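# Seat a loose fuse in the empty clip holder

## Task

Push the loose fuse down into the empty fuse holder until it rests level in both of its clips, with the holder lying flat on the bench. It only counts if the fuse stays seated after the robot lets go; a fuse that the grippers are still holding in place does not count.

## Robot and tools

Robot: two arms, left_arm and right_arm, each with seven joints and a parallel two-finger gripper. The names are labels only, not image sides. Reference pages for the scene (here, the clip fuse holder) can be viewed with show_instructions, which takes no arguments and moves nothing.

Frame: one shared scene frame for both arms. Origin on the table top midway between the arms, +z up, +x out over the table, left_arm on the +y side. Each result's state line (left_arm: ... | right_arm: ...) gives end_effector_position in metres and end_effector_quat_wxyz for each gripper. That position is the point between the pads when closed; closed fingertips extend about 19 mm past it, open ones about 6 mm. The fingers point along the gripper's +z and open along its y. Printed positions can be off, more so at long reach.

execute_actions takes "actions", a list holding one item or nothing, plus optional "pictures" (true/false; images come by default). Three forms:
- {"actions": []}: commands nothing, just reports state.
- {"actions": [{"rows": [...], "steps": N}]}: a motion of 1 to 15 control steps of 1/30 s (default 15). One row per step; if rows run out, the last row repeats.
- {"actions": [{"steps": N}]}: a wait of up to 300 steps counted from the previous result, with no new command.
A refused call sends nothing to the robot.

Each row is one list of exactly 18 numbers covering both arms, even if one arm stays still: left_arm's 7 joint targets, its gripper position, its gripper speed, then the same 9 for right_arm. Joint numbers are absolute target angles in radians, in the column order of Joint positions: waist, shoulder, upper arm roll, elbow, forearm roll, wrist pitch, wrist roll. Stated ranges: waist, upper arm roll, forearm roll and wrist roll -69.115 to 69.115; shoulder -2.250 to 2.250; elbow -2.580 to 2.580; wrist pitch -2.100 to 2.100. A target more than 0.013 past a range end, and further out than the joint's last reported angle, gets the call refused. True ends may differ by up to 0.013; targets past a true end are clipped to it and reported as "joint sent to its limit" (possibly for an earlier, still-running action). No such line does not prove there is room left.

Motion limits: per step, each target is kept within 0.304 rad of the measured angle for the first four joints and 0.266 for the last three, and if a step's targets would carry the gripper more than 70 mm from where it is, all are pulled back toward the measured angles. Joints are speed- and acceleration-limited and arrive together; a reversal halts them together. After a big move the arm may still be en route when the result returns. Between calls, and while waiting, arms keep heading for the last row sent, until they all nearly stop or any step is HELD.

Gripper numbers, both in [-1, 1]. Position is an absolute opening: +1 fully open (85 mm), 0 about 41 mm, about -0.8 pads touching, -1 close until blocked. Speed sets how fast the gap changes: about 20 mm/s at -1, 85 at 0, 150 at +1. A full close grips with roughly 190 to 235 N per pad, set by the arm. To grip, hold position at -1. For a softer grip, open, then close to just under the object's width; each extra millimetre adds force. To release, command wider than the object. The fingers stay put until the position number changes by 0.01 or more, but can re-close on their own (not past the request) if the object yields, slips or is lost. Sending 0 is a real command; to leave a gripper alone, repeat its previous two numbers. Closing pushes the fingertips about 13 mm further out from the arm, so keep that clearance above surfaces.

Result lines: Joint positions and Joint velocities, one block per arm (rad, rad/s). position_measured_pct is about 50 - 50 x the finger position: 0 fully open; stopping short of the request below about 90 means something is held or blocking; around 90 or a bit more means the pads met on nothing or on something very thin. "joint command not followed" means a clearance check altered or blocked joint targets on some steps, the rest of the row still applied. HELD marks steps on which a row was not sent, wholly or partly. MOTOR HOT warns from 60 °C; at 75 °C an OVER-TEMPERATURE FAULT makes that arm brake weakly and sag until cool, so avoid holding loads for long. Reaching a joint's load limit (51.3 N m for the first four joints, 32.3 for the last three; held weight counts) stops that arm for 10 s and drops the rest of the call.

zoom_image: {"camera": name, "region": [x0, y0, x1, y1]} in pixels of that camera's latest 504x504 image, origin top-left, region at most 504 by 504. Cameras: cam_head_left, cam_head_right, cam_high, cam_low, cam_left_wrist, cam_right_wrist.

finished_scene: {"scene": number of the current scene}.

Avoid: pushing anything off the table, dropping or slamming parts, hard pushes on the holder or bench, the arms colliding or pressing on each other, and leaving the fuse held by the gripper at the end. Small random tugs on held parts or nudges to loose objects can happen. Smooth, short, low-effort motion is preferred.

Each tool is called by a JSON object that holds its "method" and its "body", one argument or row to a line.

Reference images:

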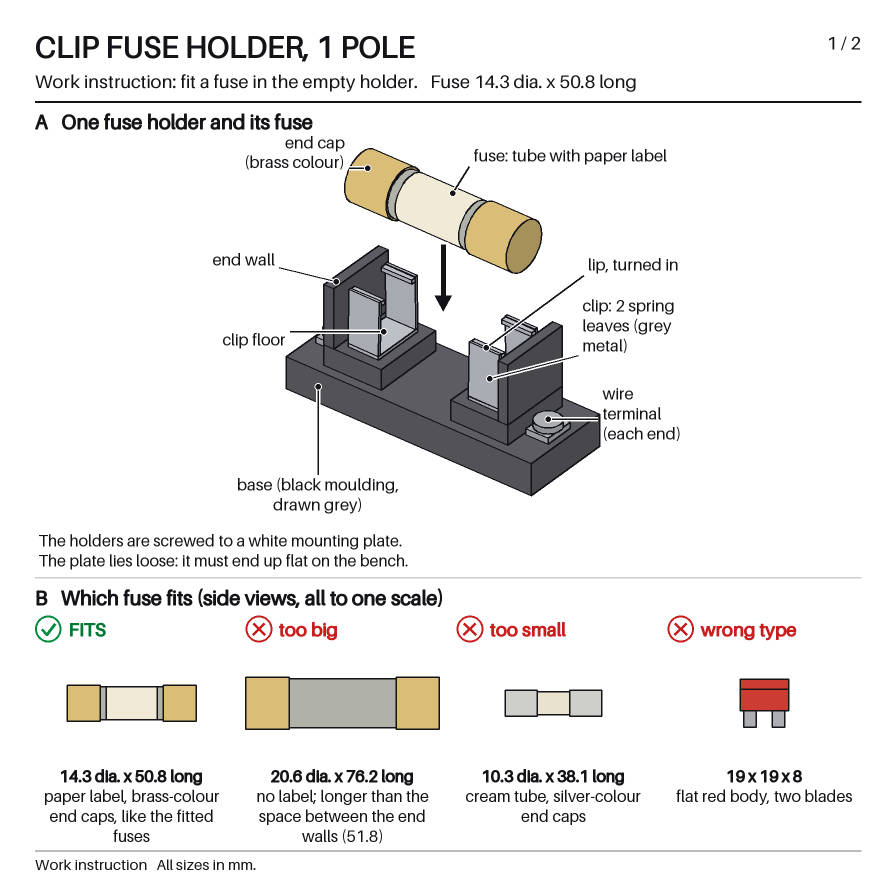

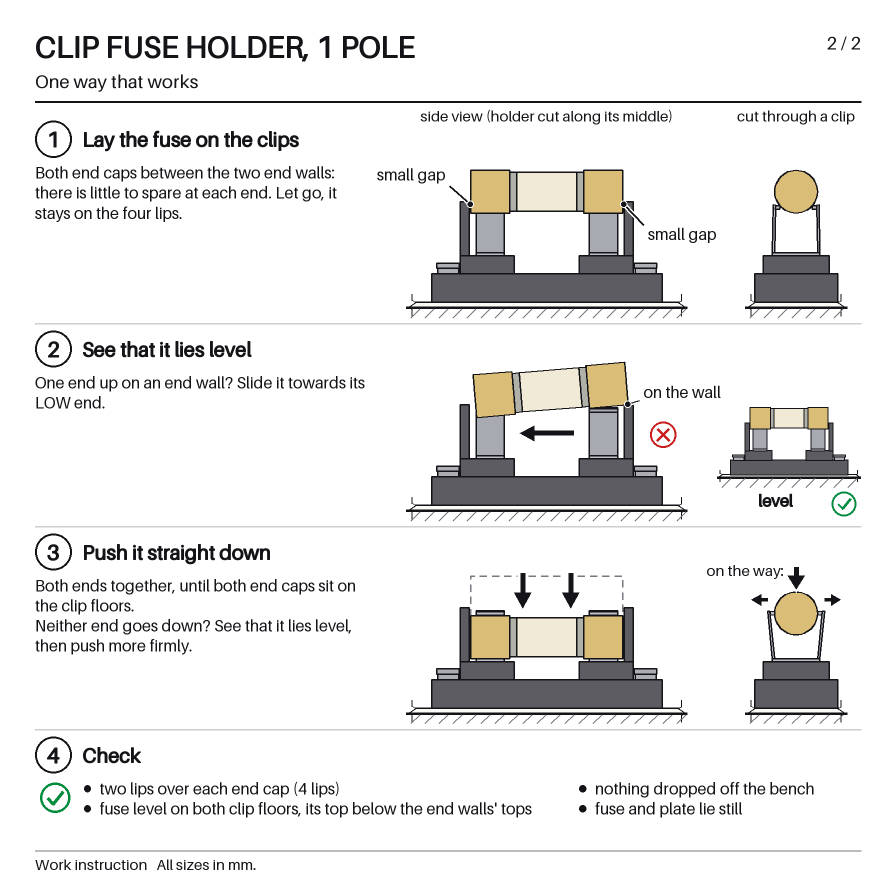

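## Session

{"method": "execute_actions", "body": {
  "actions": []
}}

Scene clock: 0.00 s of 4306.00 s.
left_arm: end_effector_position=(+0.2456, -0.0858, +0.3526) position_measured_pct=0.0 end_effector_quat_wxyz=(+0.157, +0.815, -0.450, -0.328) | right_arm: end_effector_position=(+0.4279, -0.2698, +0.1993) position_measured_pct=0.0 end_effector_quat_wxyz=(-0.002, -0.008, +1.000, -0.001)
Joint positions: left_arm=[ 0.317  0.813  0.749  0.909  0.15   1.935 -1.371] | right_arm=[-0.058  0.432  0.002  1.66   0.001  1.055  1.519]
Joint velocities: left_arm=[ 0.     0.    -0.002 -0.    -0.    -0.001  0.002] | right_arm=[ 0.001  0.001  0.     0.001  0.    -0.    -0.002]

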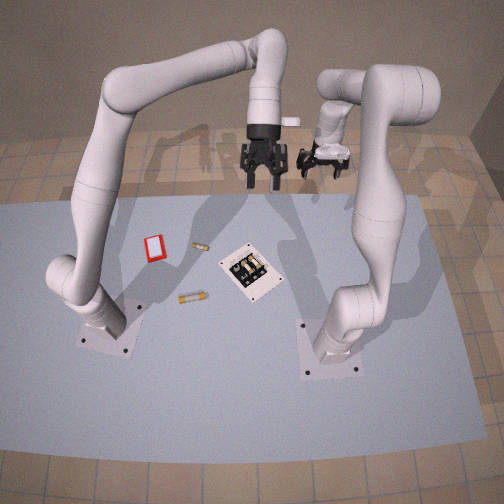

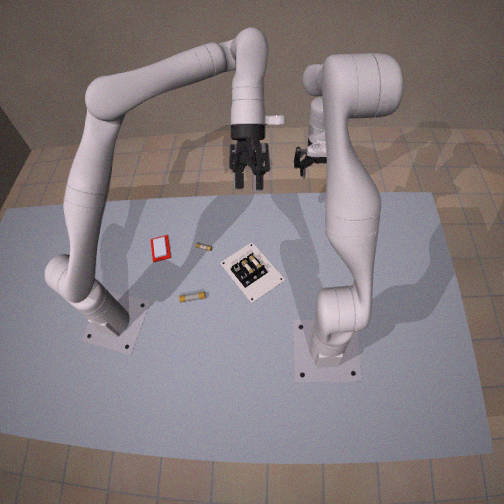

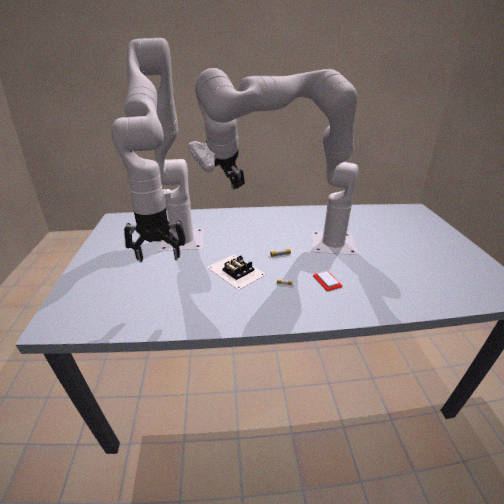

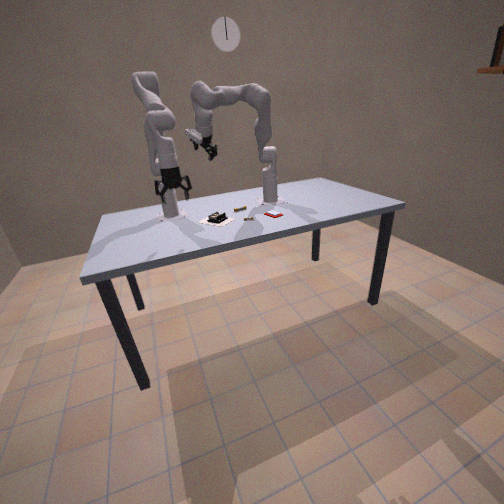

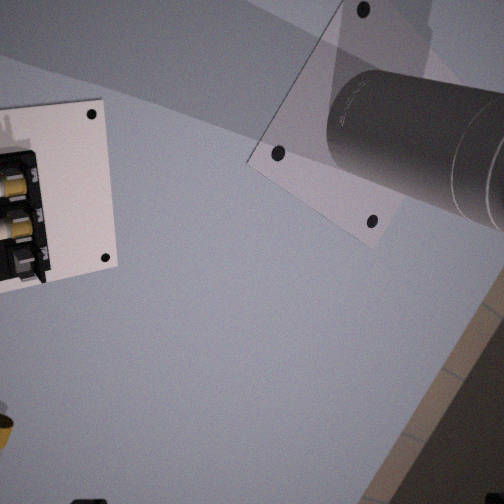

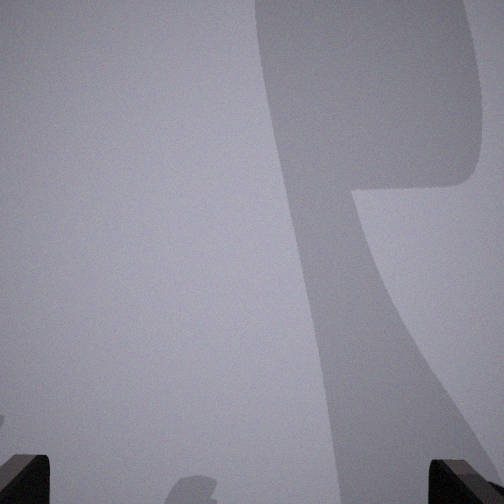

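{"method": "zoom_image", "body": {
  "camera": "cam_head_left",
  "region": [120, 210, 320, 330]
}}

{"method": "execute_actions", "body": {
  "actions": [
    {"rows": [[-0.75,0.813,0.749,0.909,0.15,1.935,-1.371,1,0,-0.058,0.432,0.002,1.66,0.001,1.055,1.519,1,0]], "steps": 15}
  ],
  "pictures": false
}}

Region (120, 210, 320, 330) of cam_head_left's 504x504 image, scaled by 2.520, with more detail than that image has; it fills the top 302 rows of this view, and the rest is white.

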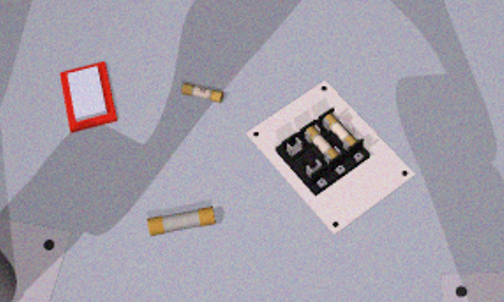

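Scene clock: 4.00 s of 4306.00 s.
left_arm: end_effector_position=(+0.3862, +0.0088, +0.3525) position_measured_pct=0.0 end_effector_quat_wxyz=(+0.214, +0.883, -0.296, -0.295) | right_arm: end_effector_position=(+0.4278, -0.2702, +0.1991) position_measured_pct=0.0 end_effector_quat_wxyz=(-0.003, -0.008, +1.000, -0.001)
Joint positions: left_arm=[-0.046  0.813  0.75   0.909  0.15   1.934 -1.371] | right_arm=[-0.058  0.432  0.002  1.66   0.001  1.055  1.519]
Joint velocities: left_arm=[-0.917  0.002 -0.002 -0.001 -0.003 -0.001 -0.001] | right_arm=[ 0.    -0.    -0.     0.    -0.     0.     0.002]
Steps of this call (steps 1 to 90: nothing new was sent; then 0.50 s passed at rest; steps 91 to 105: all 15 steps of this action). Readings (joint positions | what the end effector reports):
91: left_arm=[0.315 0.813 0.750 0.909 0.150 1.935 -1.371] | right_arm=[-0.058 0.432 0.002 1.660 0.001 1.055 1.519] | left_arm position_measured_pct=0.0 | right_arm position_measured_pct=0.0
92: left_arm=[0.309 0.813 0.751 0.910 0.150 1.934 -1.371] | right_arm=[-0.058 0.432 0.002 1.660 0.001 1.055 1.519] | left_arm position_measured_pct=0.0 | right_arm position_measured_pct=0.0
94: left_arm=[0.279 0.812 0.752 0.910 0.151 1.934 -1.371] | right_arm=[-0.058 0.432 0.002 1.660 0.001 1.055 1.519] | left_arm position_measured_pct=0.0 | right_arm position_measured_pct=0.0
98: left_arm=[0.167 0.813 0.750 0.909 0.150 1.934 -1.371] | right_arm=[-0.058 0.432 0.002 1.660 0.001 1.055 1.519] | left_arm position_measured_pct=0.0 | right_arm position_measured_pct=0.0
105: the state above

{"method": "execute_actions", "body": {
  "actions": [
    {"rows": [[-0.75,0.813,0.749,0.909,0.15,1.935,-1.371,1,0,-0.8,0.432,0.002,1.66,0.001,1.05,2.1,1,0]], "steps": 15}
  ],
  "pictures": false
}}

{"method": "execute_actions", "body": {
  "actions": [
    {"steps": 30}
  ]
}}

Scene clock: 5.83 s of 4306.00 s.
left_arm: end_effector_position=(+0.5253, +0.3014, +0.3526) position_measured_pct=0.0 end_effector_quat_wxyz=(+0.302, +0.931, +0.027, -0.203) | right_arm: end_effector_position=(+0.3965, -0.1062, +0.1991) position_measured_pct=0.0 end_effector_quat_wxyz=(-0.000, -0.347, +0.938, -0.001)
Joint positions: left_arm=[-0.75   0.813  0.749  0.909  0.15   1.935 -1.371] | right_arm=[-0.433  0.432  0.003  1.659  0.001  1.051  1.839]
Joint velocities: left_arm=[-0.002  0.001  0.002 -0.    -0.002 -0.    -0.001] | right_arm=[-0.952  0.001 -0.003 -0.001 -0.001 -0.004  0.837]
Steps of this call (steps 1 to 40: the robot went on to your last target; steps 41 to 55: all 15 steps of this action). Readings (joint positions | what the end effector reports):
41: left_arm=[-0.750 0.813 0.749 0.909 0.150 1.935 -1.371] | right_arm=[-0.060 0.432 0.002 1.660 0.001 1.055 1.520] | left_arm position_measured_pct=0.0 | right_arm position_measured_pct=0.0
42: left_arm=[-0.750 0.813 0.749 0.909 0.150 1.935 -1.371] | right_arm=[-0.066 0.432 0.004 1.660 0.002 1.055 1.524] | left_arm position_measured_pct=0.0 | right_arm position_measured_pct=0.0
44: left_arm=[-0.750 0.813 0.749 0.909 0.150 1.935 -1.371] | right_arm=[-0.097 0.432 0.005 1.660 0.002 1.055 1.547] | left_arm position_measured_pct=0.0 | right_arm position_measured_pct=0.0
48: left_arm=[-0.750 0.813 0.749 0.909 0.150 1.935 -1.371] | right_arm=[-0.212 0.432 0.003 1.660 0.001 1.053 1.645] | left_arm position_measured_pct=0.0 | right_arm position_measured_pct=0.0
55: the state above

Scene clock: 6.83 s of 4306.00 s.
left_arm: end_effector_position=(+0.5253, +0.3014, +0.3526) position_measured_pct=0.0 end_effector_quat_wxyz=(+0.302, +0.931, +0.027, -0.203) | right_arm: end_effector_position=(+0.3080, +0.0323, +0.1991) position_measured_pct=0.0 end_effector_quat_wxyz=(-0.000, -0.620, +0.784, -0.001)
Joint positions: left_arm=[-0.75   0.813  0.749  0.909  0.15   1.935 -1.371] | right_arm=[-0.8    0.432  0.002  1.66   0.001  1.05   2.1  ]
Joint velocities: left_arm=[ 0.001 -0.002 -0.001  0.     0.001 -0.     0.   ] | right_arm=[-0.001  0.     0.     0.001 -0.     0.    -0.   ]
Steps of this call (steps 1 to 30: the robot went on to your last target). Readings (joint positions | what the end effector reports):
1: left_arm=[-0.750 0.813 0.749 0.909 0.150 1.935 -1.371] | right_arm=[-0.465 0.432 0.003 1.659 0.001 1.051 1.867] | left_arm position_measured_pct=0.0 | right_arm position_measured_pct=0.0
2: left_arm=[-0.750 0.813 0.749 0.909 0.150 1.935 -1.371] | right_arm=[-0.496 0.432 0.002 1.659 0.001 1.051 1.894] | left_arm position_measured_pct=0.0 | right_arm position_measured_pct=0.0
4: left_arm=[-0.750 0.813 0.749 0.909 0.150 1.935 -1.371] | right_arm=[-0.560 0.432 0.002 1.659 0.001 1.050 1.941] | left_arm position_measured_pct=0.0 | right_arm position_measured_pct=0.0
8: left_arm=[-0.750 0.813 0.749 0.909 0.150 1.935 -1.371] | right_arm=[-0.687 0.432 0.002 1.659 0.001 1.050 2.025] | left_arm position_measured_pct=0.0 | right_arm position_measured_pct=0.0
30: the state above
All arms were judged still, so your last target was given up. Only a new action makes them travel on or press farther. Fingers that are still opening or closing keep moving.

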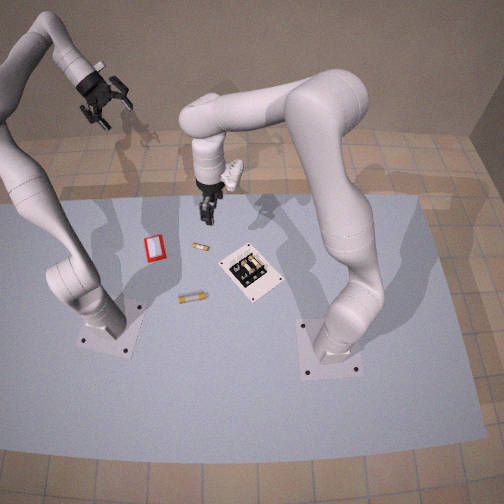

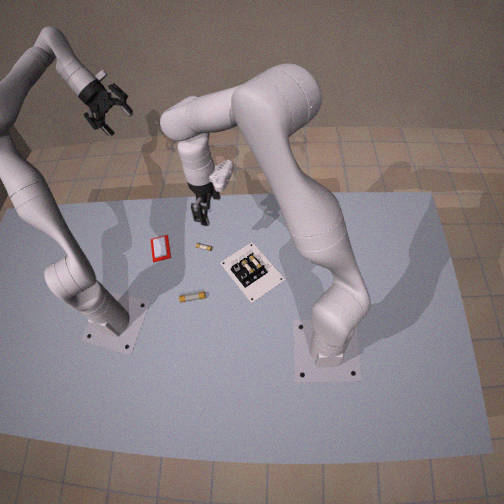

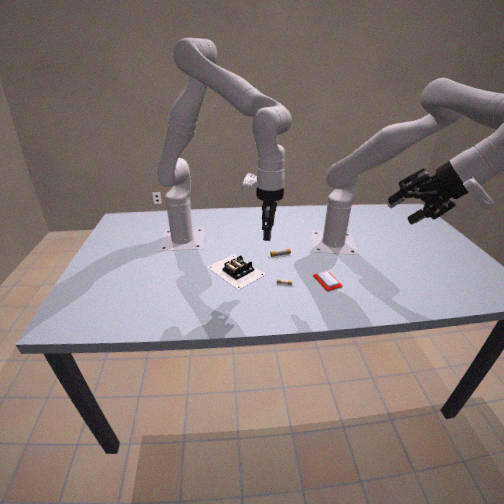

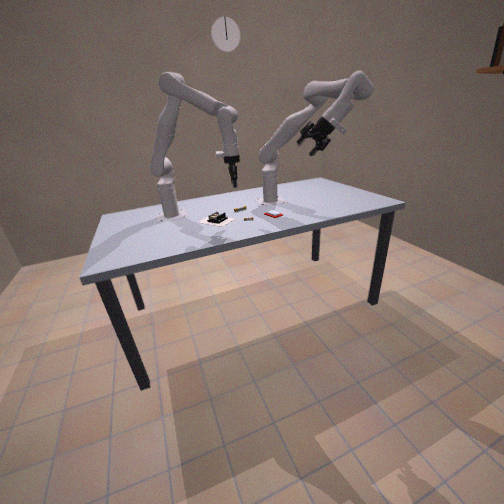

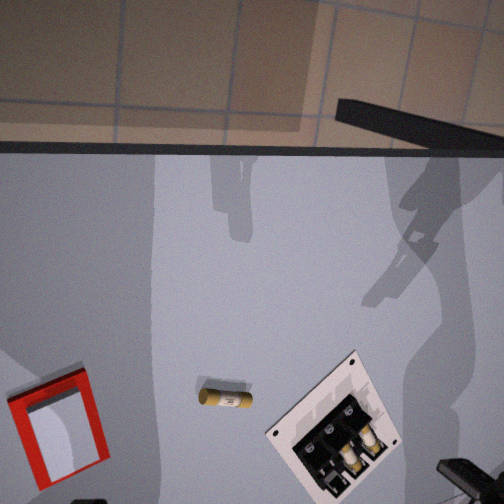

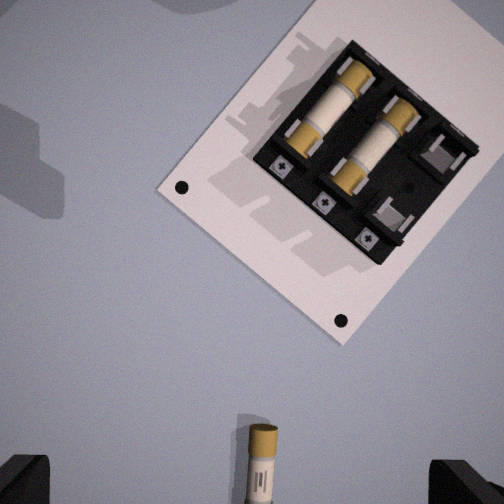

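{"method": "execute_actions", "body": {
  "actions": [
    {"rows": [[-0.75,0.813,0.749,0.909,0.15,1.935,-1.371,1,0,-0.8705,0.6854,0.002,1.6573,0.001,0.7989,1.9775,1,0]], "steps": 15}
  ],
  "pictures": false
}}

{"method": "execute_actions", "body": {
  "actions": [
    {"steps": 20}
  ]
}}

Scene clock: 12.23 s of 4306.00 s.
left_arm: end_effector_position=(+0.5253, +0.3014, +0.3526) position_measured_pct=0.0 end_effector_quat_wxyz=(+0.302, +0.931, +0.027, -0.203) | right_arm: end_effector_position=(+0.3136, +0.0879, +0.0830) position_measured_pct=0.0 end_effector_quat_wxyz=(+0.003, -0.600, +0.800, -0.000)
Joint positions: left_arm=[-0.75   0.813  0.749  0.909  0.15   1.935 -1.371] | right_arm=[-0.869  0.679  0.001  1.658  0.001  0.8    1.978]
Joint velocities: left_arm=[-0.001  0.001 -0.001 -0.     0.001 -0.002 -0.   ] | right_arm=[-0.01   0.031  0.013 -0.017  0.005 -0.02  -0.006]
Steps of this call (steps 1 to 90: nothing new was sent; then 1.90 s passed at rest; steps 91 to 105: all 15 steps of this action). Readings (joint positions | what the end effector reports):
91: left_arm=[-0.750 0.813 0.749 0.909 0.150 1.935 -1.371] | right_arm=[-0.800 0.433 0.002 1.660 0.001 1.049 2.100] | left_arm position_measured_pct=0.0 | right_arm position_measured_pct=0.0
92: left_arm=[-0.750 0.813 0.749 0.909 0.150 1.935 -1.371] | right_arm=[-0.802 0.440 0.002 1.659 0.001 1.044 2.097] | left_arm position_measured_pct=0.0 | right_arm position_measured_pct=0.0
94: left_arm=[-0.750 0.813 0.749 0.909 0.150 1.935 -1.371] | right_arm=[-0.811 0.470 0.003 1.659 0.001 1.018 2.085] | left_arm position_measured_pct=0.0 | right_arm position_measured_pct=0.0
98: left_arm=[-0.750 0.813 0.749 0.909 0.150 1.935 -1.371] | right_arm=[-0.841 0.579 0.002 1.658 0.001 0.910 2.032] | left_arm position_measured_pct=0.0 | right_arm position_measured_pct=0.0
105: the state above

Scene clock: 12.90 s of 4306.00 s.
left_arm: end_effector_position=(+0.5253, +0.3014, +0.3526) position_measured_pct=0.0 end_effector_quat_wxyz=(+0.302, +0.931, +0.027, -0.203) | right_arm: end_effector_position=(+0.3129, +0.0877, +0.0800) position_measured_pct=0.0 end_effector_quat_wxyz=(+0.000, -0.600, +0.800, -0.001)
Joint positions: left_arm=[-0.75   0.813  0.749  0.909  0.15   1.935 -1.371] | right_arm=[-0.87   0.685  0.002  1.657  0.001  0.799  1.978]
Joint velocities: left_arm=[ 0.    -0.001 -0.    -0.    -0.002  0.001 -0.   ] | right_arm=[-0.     0.001 -0.    -0.    -0.    -0.     0.   ]
Steps of this call (steps 1 to 15: the robot went on to your last target; steps 16 to 20: nothing new was sent). Readings (joint positions | what the end effector reports):
1: left_arm=[-0.750 0.813 0.749 0.909 0.150 1.935 -1.371] | right_arm=[-0.869 0.680 0.002 1.658 0.001 0.799 1.978] | left_arm position_measured_pct=0.0 | right_arm position_measured_pct=0.0
2: left_arm=[-0.750 0.813 0.749 0.909 0.150 1.935 -1.371] | right_arm=[-0.869 0.682 0.002 1.658 0.001 0.799 1.978] | left_arm position_measured_pct=0.0 | right_arm position_measured_pct=0.0
4: left_arm=[-0.750 0.813 0.749 0.909 0.150 1.935 -1.371] | right_arm=[-0.870 0.683 0.002 1.657 0.001 0.799 1.978] | left_arm position_measured_pct=0.0 | right_arm position_measured_pct=0.0
8: left_arm=[-0.750 0.813 0.749 0.909 0.150 1.935 -1.371] | right_arm=[-0.870 0.685 0.002 1.657 0.001 0.799 1.977] | left_arm position_measured_pct=0.0 | right_arm position_measured_pct=0.0
20: the state above
All arms were judged still, so your last target was given up. Only a new action makes them travel on or press farther. Fingers that are still opening or closing keep moving.

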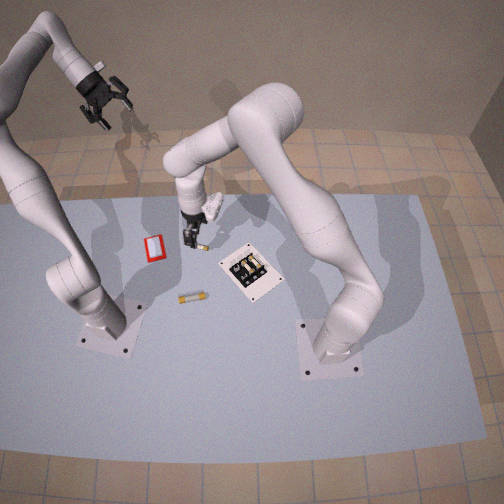

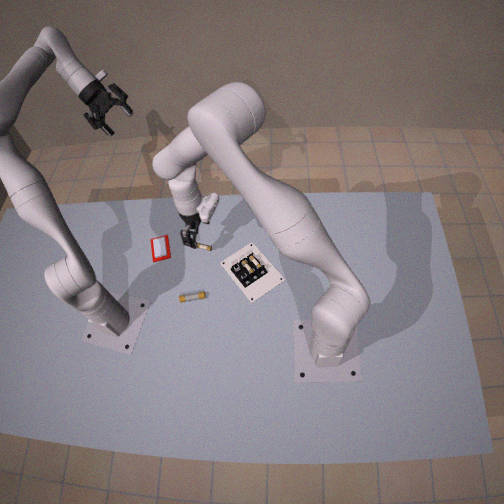

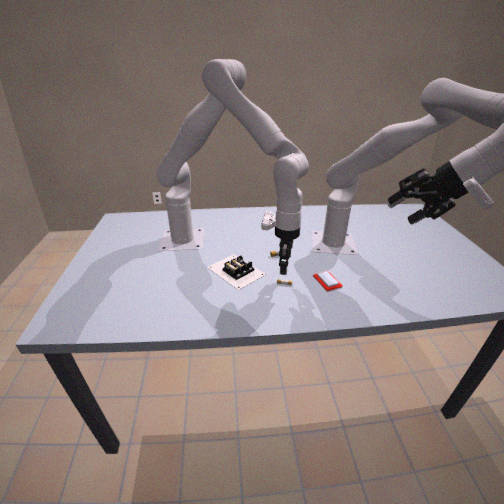

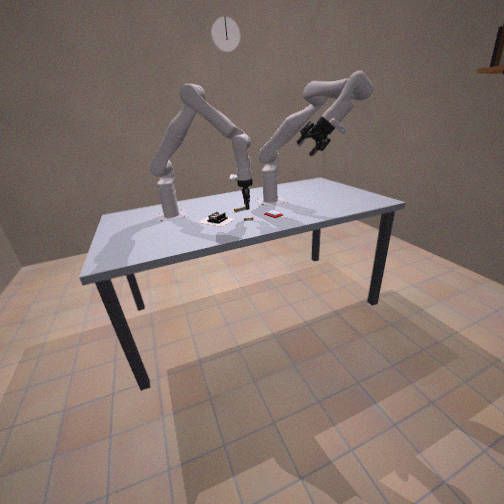

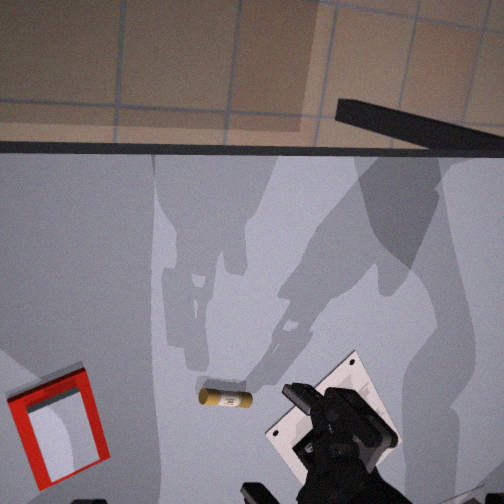

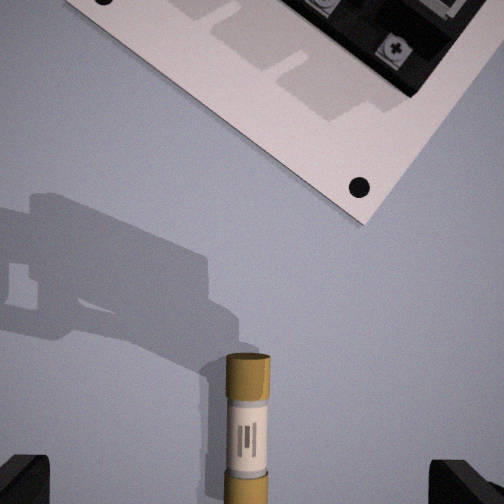

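{"method": "execute_actions", "body": {
  "actions": [
    {"rows": [[-0.75,0.813,0.749,0.909,0.15,1.935,-1.371,1,0,-0.8756,0.7652,0.002,1.6841,0.001,0.6923,1.9724,-0.2,0]], "steps": 15}
  ],
  "pictures": false
}}

{"method": "execute_actions", "body": {
  "actions": [
    {"steps": 12}
  ]
}}

{"method": "zoom_image", "body": {
  "camera": "cam_high",
  "region": [240, 230, 330, 300]
}}

Scene clock: 14.90 s of 4306.00 s.
left_arm: end_effector_position=(+0.5253, +0.3014, +0.3526) position_measured_pct=0.0 end_effector_quat_wxyz=(+0.302, +0.931, +0.027, -0.203) | right_arm: end_effector_position=(+0.3114, +0.0899, +0.0353) position_measured_pct=36.9 end_effector_quat_wxyz=(+0.001, -0.600, +0.800, -0.001)
Joint positions: left_arm=[-0.75   0.813  0.749  0.909  0.15   1.935 -1.371] | right_arm=[-0.876  0.765  0.002  1.684  0.001  0.692  1.972]
Joint velocities: left_arm=[ 0.001  0.001 -0.002 -0.    -0.    -0.001 -0.   ] | right_arm=[-0.001  0.006 -0.    -0.001  0.     0.     0.   ]
Steps of this call (steps 1 to 45: nothing new was sent; steps 46 to 60: all 15 steps of this action). Readings (joint positions | what the end effector reports):
46: left_arm=[-0.750 0.813 0.749 0.909 0.150 1.935 -1.371] | right_arm=[-0.871 0.687 0.002 1.657 0.001 0.798 1.977] | left_arm position_measured_pct=0.0 | right_arm position_measured_pct=0.0
47: left_arm=[-0.750 0.813 0.749 0.909 0.150 1.935 -1.371] | right_arm=[-0.871 0.693 0.002 1.659 0.001 0.791 1.977] | left_arm position_measured_pct=0.0 | right_arm position_measured_pct=0.4
49: left_arm=[-0.750 0.813 0.749 0.909 0.150 1.935 -1.371] | right_arm=[-0.873 0.722 0.002 1.667 0.001 0.755 1.975] | left_arm position_measured_pct=0.0 | right_arm position_measured_pct=4.8
53: left_arm=[-0.750 0.813 0.749 0.909 0.150 1.935 -1.371] | right_arm=[-0.875 0.762 0.002 1.685 0.001 0.695 1.972] | left_arm position_measured_pct=0.0 | right_arm position_measured_pct=15.9
60: the state above

Scene clock: 15.30 s of 4306.00 s.
left_arm: end_effector_position=(+0.5253, +0.3014, +0.3526) position_measured_pct=0.0 end_effector_quat_wxyz=(+0.302, +0.931, +0.027, -0.203) | right_arm: end_effector_position=(+0.3113, +0.0898, +0.0350) position_measured_pct=59.9 end_effector_quat_wxyz=(+0.000, -0.600, +0.800, -0.001)
Joint positions: left_arm=[-0.75   0.813  0.749  0.909  0.15   1.935 -1.371] | right_arm=[-0.876  0.765  0.002  1.684  0.001  0.692  1.972]
Joint velocities: left_arm=[ 0.001 -0.001  0.001 -0.     0.     0.    -0.001] | right_arm=[-0.001 -0.    -0.     0.     0.     0.     0.001]
Steps of this call (steps 1 to 12: the robot went on to your last target). Readings (joint positions | what the end effector reports):
1: left_arm=[-0.750 0.813 0.749 0.909 0.150 1.935 -1.371] | right_arm=[-0.876 0.765 0.002 1.684 0.001 0.692 1.972] | left_arm position_measured_pct=0.0 | right_arm position_measured_pct=39.7
2: left_arm=[-0.750 0.813 0.749 0.909 0.150 1.935 -1.371] | right_arm=[-0.876 0.765 0.002 1.684 0.001 0.692 1.972] | left_arm position_measured_pct=0.0 | right_arm position_measured_pct=42.9
4: left_arm=[-0.750 0.813 0.749 0.909 0.150 1.935 -1.371] | right_arm=[-0.876 0.765 0.002 1.684 0.001 0.692 1.972] | left_arm position_measured_pct=0.0 | right_arm position_measured_pct=48.8
8: left_arm=[-0.750 0.813 0.749 0.909 0.150 1.935 -1.371] | right_arm=[-0.876 0.765 0.002 1.684 0.001 0.692 1.972] | left_arm position_measured_pct=0.0 | right_arm position_measured_pct=58.7
12: the state above

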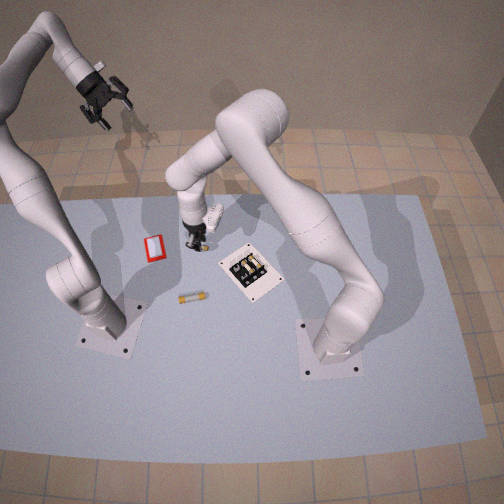

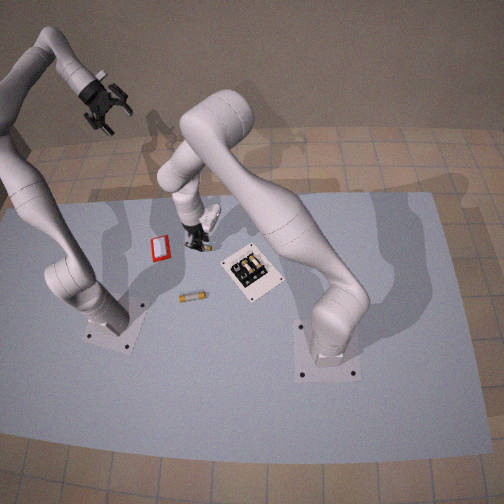

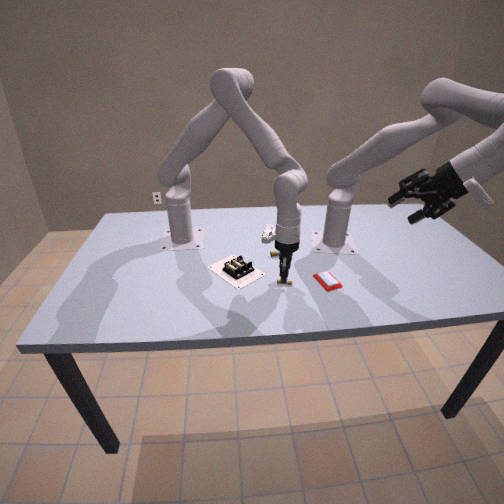

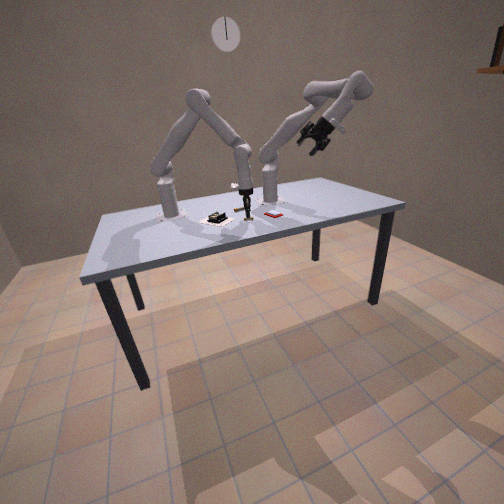

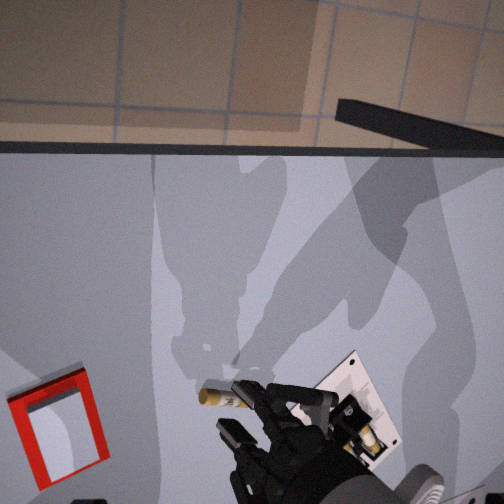

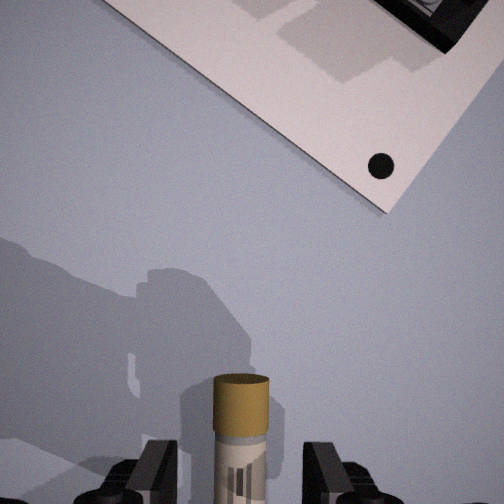

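Region (240, 230, 330, 300) of cam_high's 504x504 image, scaled by 5.600, with more detail than that image has.

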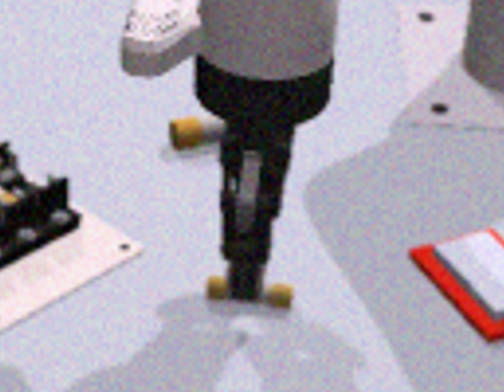

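{"method": "execute_actions", "body": {
  "actions": [
    {"rows": [[-0.75,0.813,0.749,0.909,0.15,1.935,-1.371,1,0,-0.8756,0.7913,0.002,1.6899,0.001,0.6604,1.9724,-0.2,0]], "steps": 15}
  ]
}}

{"method": "zoom_image", "body": {
  "camera": "cam_low",
  "region": [215, 185, 275, 230]
}}

Scene clock: 16.60 s of 4306.00 s.
left_arm: end_effector_position=(+0.5253, +0.3014, +0.3526) position_measured_pct=0.0 end_effector_quat_wxyz=(+0.302, +0.931, +0.027, -0.203) | right_arm: end_effector_position=(+0.3114, +0.0898, +0.0211) position_measured_pct=59.9 end_effector_quat_wxyz=(+0.000, -0.600, +0.800, -0.001)
Joint positions: left_arm=[-0.75   0.813  0.749  0.909  0.15   1.935 -1.371] | right_arm=[-0.876  0.791  0.002  1.69   0.001  0.66   1.972]
Joint velocities: left_arm=[-0.002  0.    -0.001  0.     0.001 -0.    -0.001] | right_arm=[-0.001  0.002  0.    -0.001 -0.    -0.     0.001]
Steps of this call (steps 1 to 15: the robot went on to your last target; steps 16 to 24: nothing new was sent; steps 25 to 39: all 15 steps of this action). Readings (joint positions | what the end effector reports):
25: left_arm=[-0.750 0.813 0.749 0.909 0.150 1.935 -1.371] | right_arm=[-0.876 0.767 0.002 1.684 0.001 0.691 1.972] | left_arm position_measured_pct=0.0 | right_arm position_measured_pct=59.9
26: left_arm=[-0.750 0.813 0.749 0.909 0.150 1.935 -1.371] | right_arm=[-0.876 0.773 0.002 1.685 0.001 0.685 1.972] | left_arm position_measured_pct=0.0 | right_arm position_measured_pct=59.9
28: left_arm=[-0.750 0.813 0.749 0.909 0.150 1.935 -1.371] | right_arm=[-0.876 0.789 0.002 1.689 0.001 0.665 1.972] | left_arm position_measured_pct=0.0 | right_arm position_measured_pct=59.9
32: left_arm=[-0.750 0.813 0.749 0.909 0.150 1.935 -1.371] | right_arm=[-0.876 0.790 0.002 1.690 0.001 0.660 1.972] | left_arm position_measured_pct=0.0 | right_arm position_measured_pct=59.9
39: the state above

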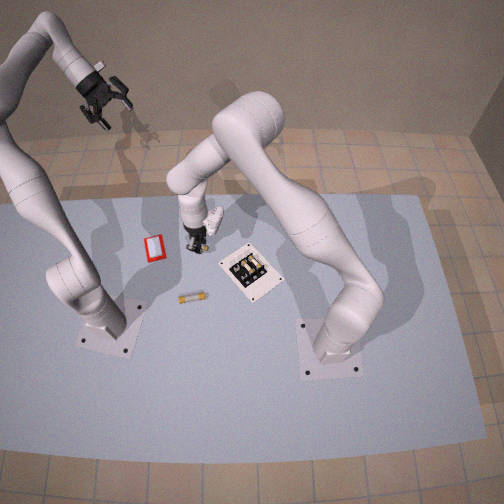

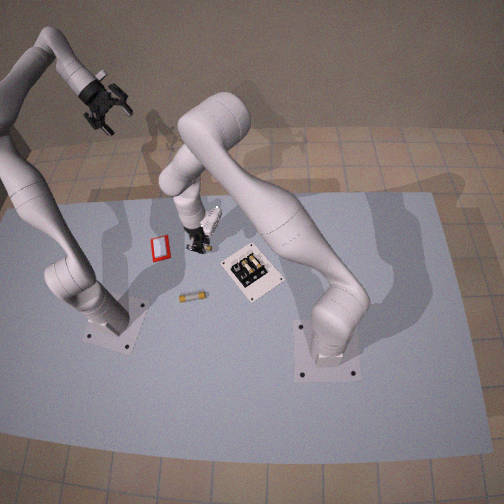

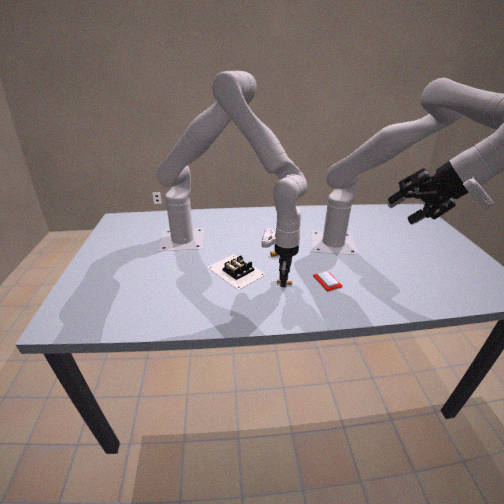

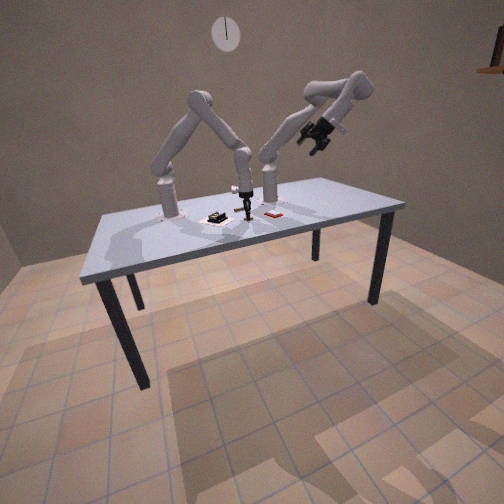

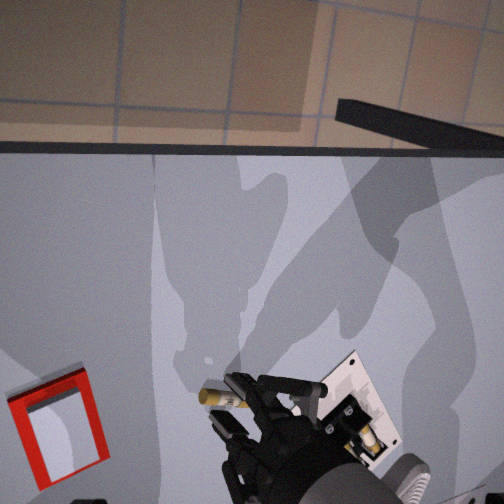

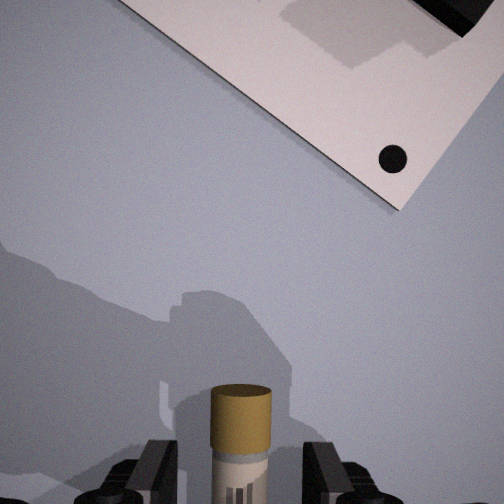

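Region (215, 185, 275, 230) of cam_low's 504x504 image, scaled by 8.400, with more detail than that image has; it fills the top 378 rows of this view, and the rest is white.

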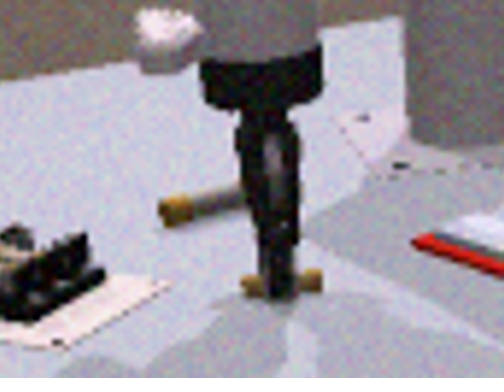

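{"method": "execute_actions", "body": {
  "actions": [
    {"rows": [[-0.75,0.813,0.749,0.909,0.15,1.935,-1.371,1,0,-0.8764,0.7927,0.002,1.6864,0.001,0.6625,1.9716,-0.2,0],[-0.75,0.813,0.749,0.909,0.15,1.935,-1.371,1,0,-0.8764,0.7927,0.002,1.6864,0.001,0.6625,1.9716,-0.2,0],[-0.75,0.813,0.749,0.909,0.15,1.935,-1.371,1,0,-0.8764,0.7927,0.002,1.6864,0.001,0.6625,1.9716,-1,-0.5]], "steps": 15}
  ],
  "pictures": false
}}

{"method": "execute_actions", "body": {
  "actions": [
    {"steps": 10}
  ]
}}

Scene clock: 18.37 s of 4306.00 s.
left_arm: end_effector_position=(+0.5253, +0.3014, +0.3526) position_measured_pct=0.0 end_effector_quat_wxyz=(+0.302, +0.931, +0.027, -0.203) | right_arm: end_effector_position=(+0.3117, +0.0908, +0.0212) position_measured_pct=78.6 end_effector_quat_wxyz=(+0.000, -0.600, +0.800, -0.001)
Joint positions: left_arm=[-0.75   0.813  0.749  0.909  0.15   1.935 -1.371] | right_arm=[-0.876  0.792  0.002  1.686  0.001  0.663  1.972]
Joint velocities: left_arm=[-0.001 -0.001 -0.    -0.    -0.001 -0.002 -0.001] | right_arm=[ 0.001 -0.003  0.    -0.     0.     0.002 -0.002]
Steps of this call (steps 1 to 15: the robot went on to your last target; steps 16 to 38: nothing new was sent; steps 39 to 53: all 15 steps of this action). Readings (joint positions | what the end effector reports):
39: left_arm=[-0.750 0.813 0.749 0.909 0.150 1.935 -1.371] | right_arm=[-0.876 0.792 0.002 1.689 0.001 0.661 1.972] | left_arm position_measured_pct=0.0 | right_arm position_measured_pct=59.9
40: left_arm=[-0.750 0.813 0.749 0.909 0.150 1.935 -1.371] | right_arm=[-0.876 0.793 0.002 1.687 0.001 0.662 1.972] | left_arm position_measured_pct=0.0 | right_arm position_measured_pct=59.9
42: left_arm=[-0.750 0.813 0.749 0.909 0.150 1.935 -1.371] | right_arm=[-0.876 0.793 0.002 1.687 0.001 0.662 1.972] | left_arm position_measured_pct=0.0 | right_arm position_measured_pct=60.3
46: left_arm=[-0.750 0.813 0.749 0.909 0.150 1.935 -1.371] | right_arm=[-0.876 0.793 0.002 1.686 0.001 0.662 1.972] | left_arm position_measured_pct=0.0 | right_arm position_measured_pct=66.3
53: the state above

Scene clock: 18.70 s of 4306.00 s.
left_arm: end_effector_position=(+0.5253, +0.3014, +0.3526) position_measured_pct=0.0 end_effector_quat_wxyz=(+0.302, +0.931, +0.027, -0.203) | right_arm: end_effector_position=(+0.3117, +0.0908, +0.0214) position_measured_pct=81.7 end_effector_quat_wxyz=(+0.000, -0.600, +0.800, -0.001)
Joint positions: left_arm=[-0.75   0.813  0.749  0.909  0.15   1.935 -1.371] | right_arm=[-0.876  0.792  0.002  1.686  0.001  0.663  1.972]
Joint velocities: left_arm=[ 0.     0.001 -0.     0.     0.001  0.    -0.002] | right_arm=[ 0.    -0.001  0.     0.     0.     0.001 -0.001]
Steps of this call (steps 1 to 10: the robot went on to your last target). Readings (joint positions | what the end effector reports):
1: left_arm=[-0.750 0.813 0.749 0.909 0.150 1.935 -1.371] | right_arm=[-0.876 0.792 0.002 1.686 0.001 0.663 1.972] | left_arm position_measured_pct=0.0 | right_arm position_measured_pct=79.4
2: left_arm=[-0.750 0.813 0.749 0.909 0.150 1.935 -1.371] | right_arm=[-0.876 0.792 0.002 1.686 0.001 0.663 1.972] | left_arm position_measured_pct=0.0 | right_arm position_measured_pct=79.8
4: left_arm=[-0.750 0.813 0.749 0.909 0.150 1.935 -1.371] | right_arm=[-0.876 0.792 0.002 1.686 0.001 0.663 1.972] | left_arm position_measured_pct=0.0 | right_arm position_measured_pct=81.3
8: left_arm=[-0.750 0.813 0.749 0.909 0.150 1.935 -1.371] | right_arm=[-0.876 0.792 0.002 1.686 0.001 0.663 1.972] | left_arm position_measured_pct=0.0 | right_arm position_measured_pct=81.7
10: the state above

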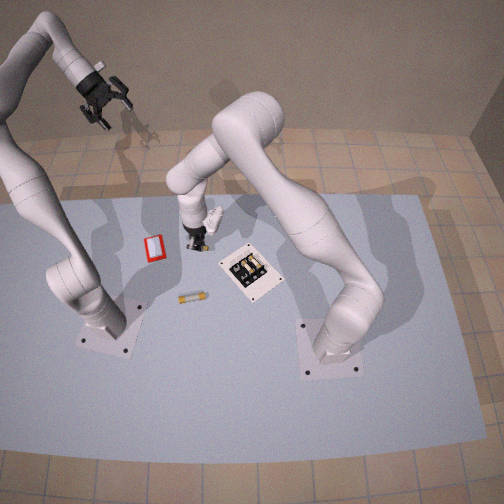

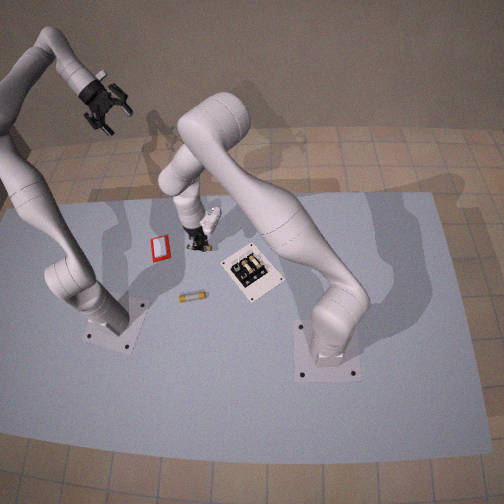

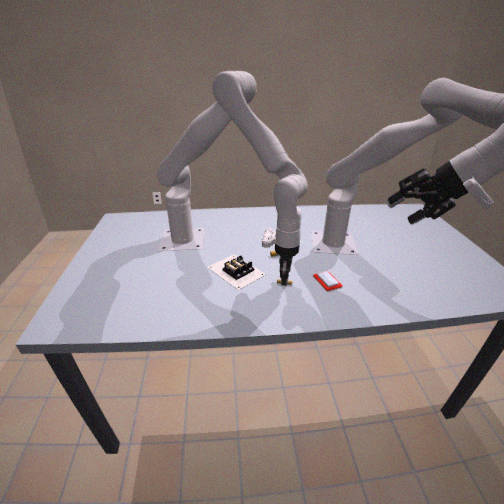

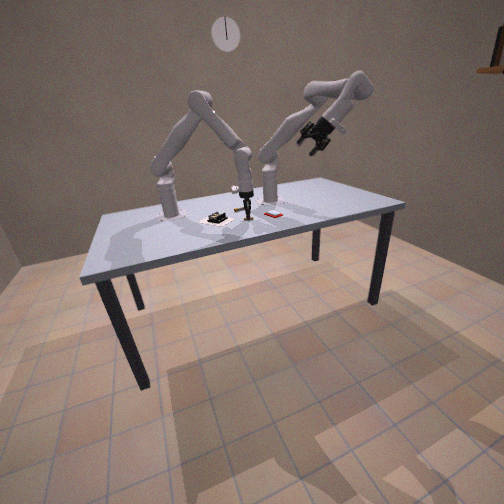

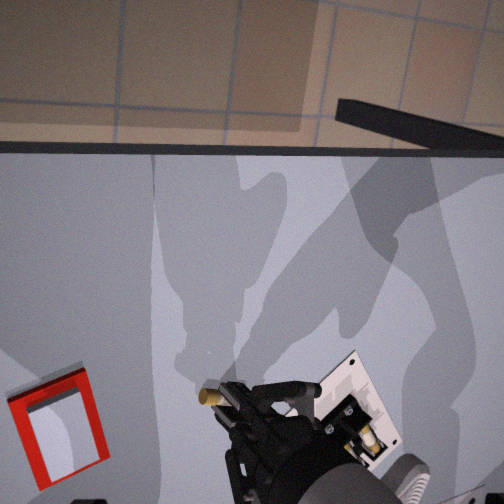

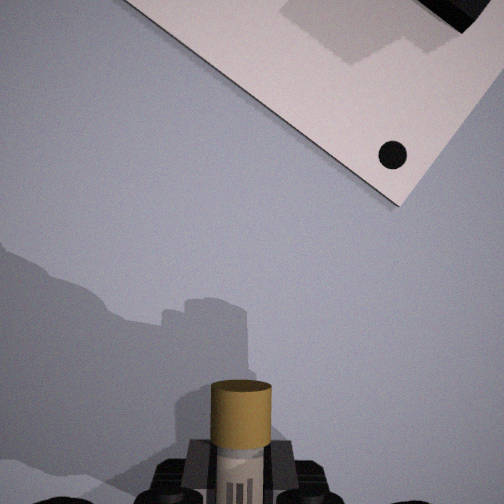

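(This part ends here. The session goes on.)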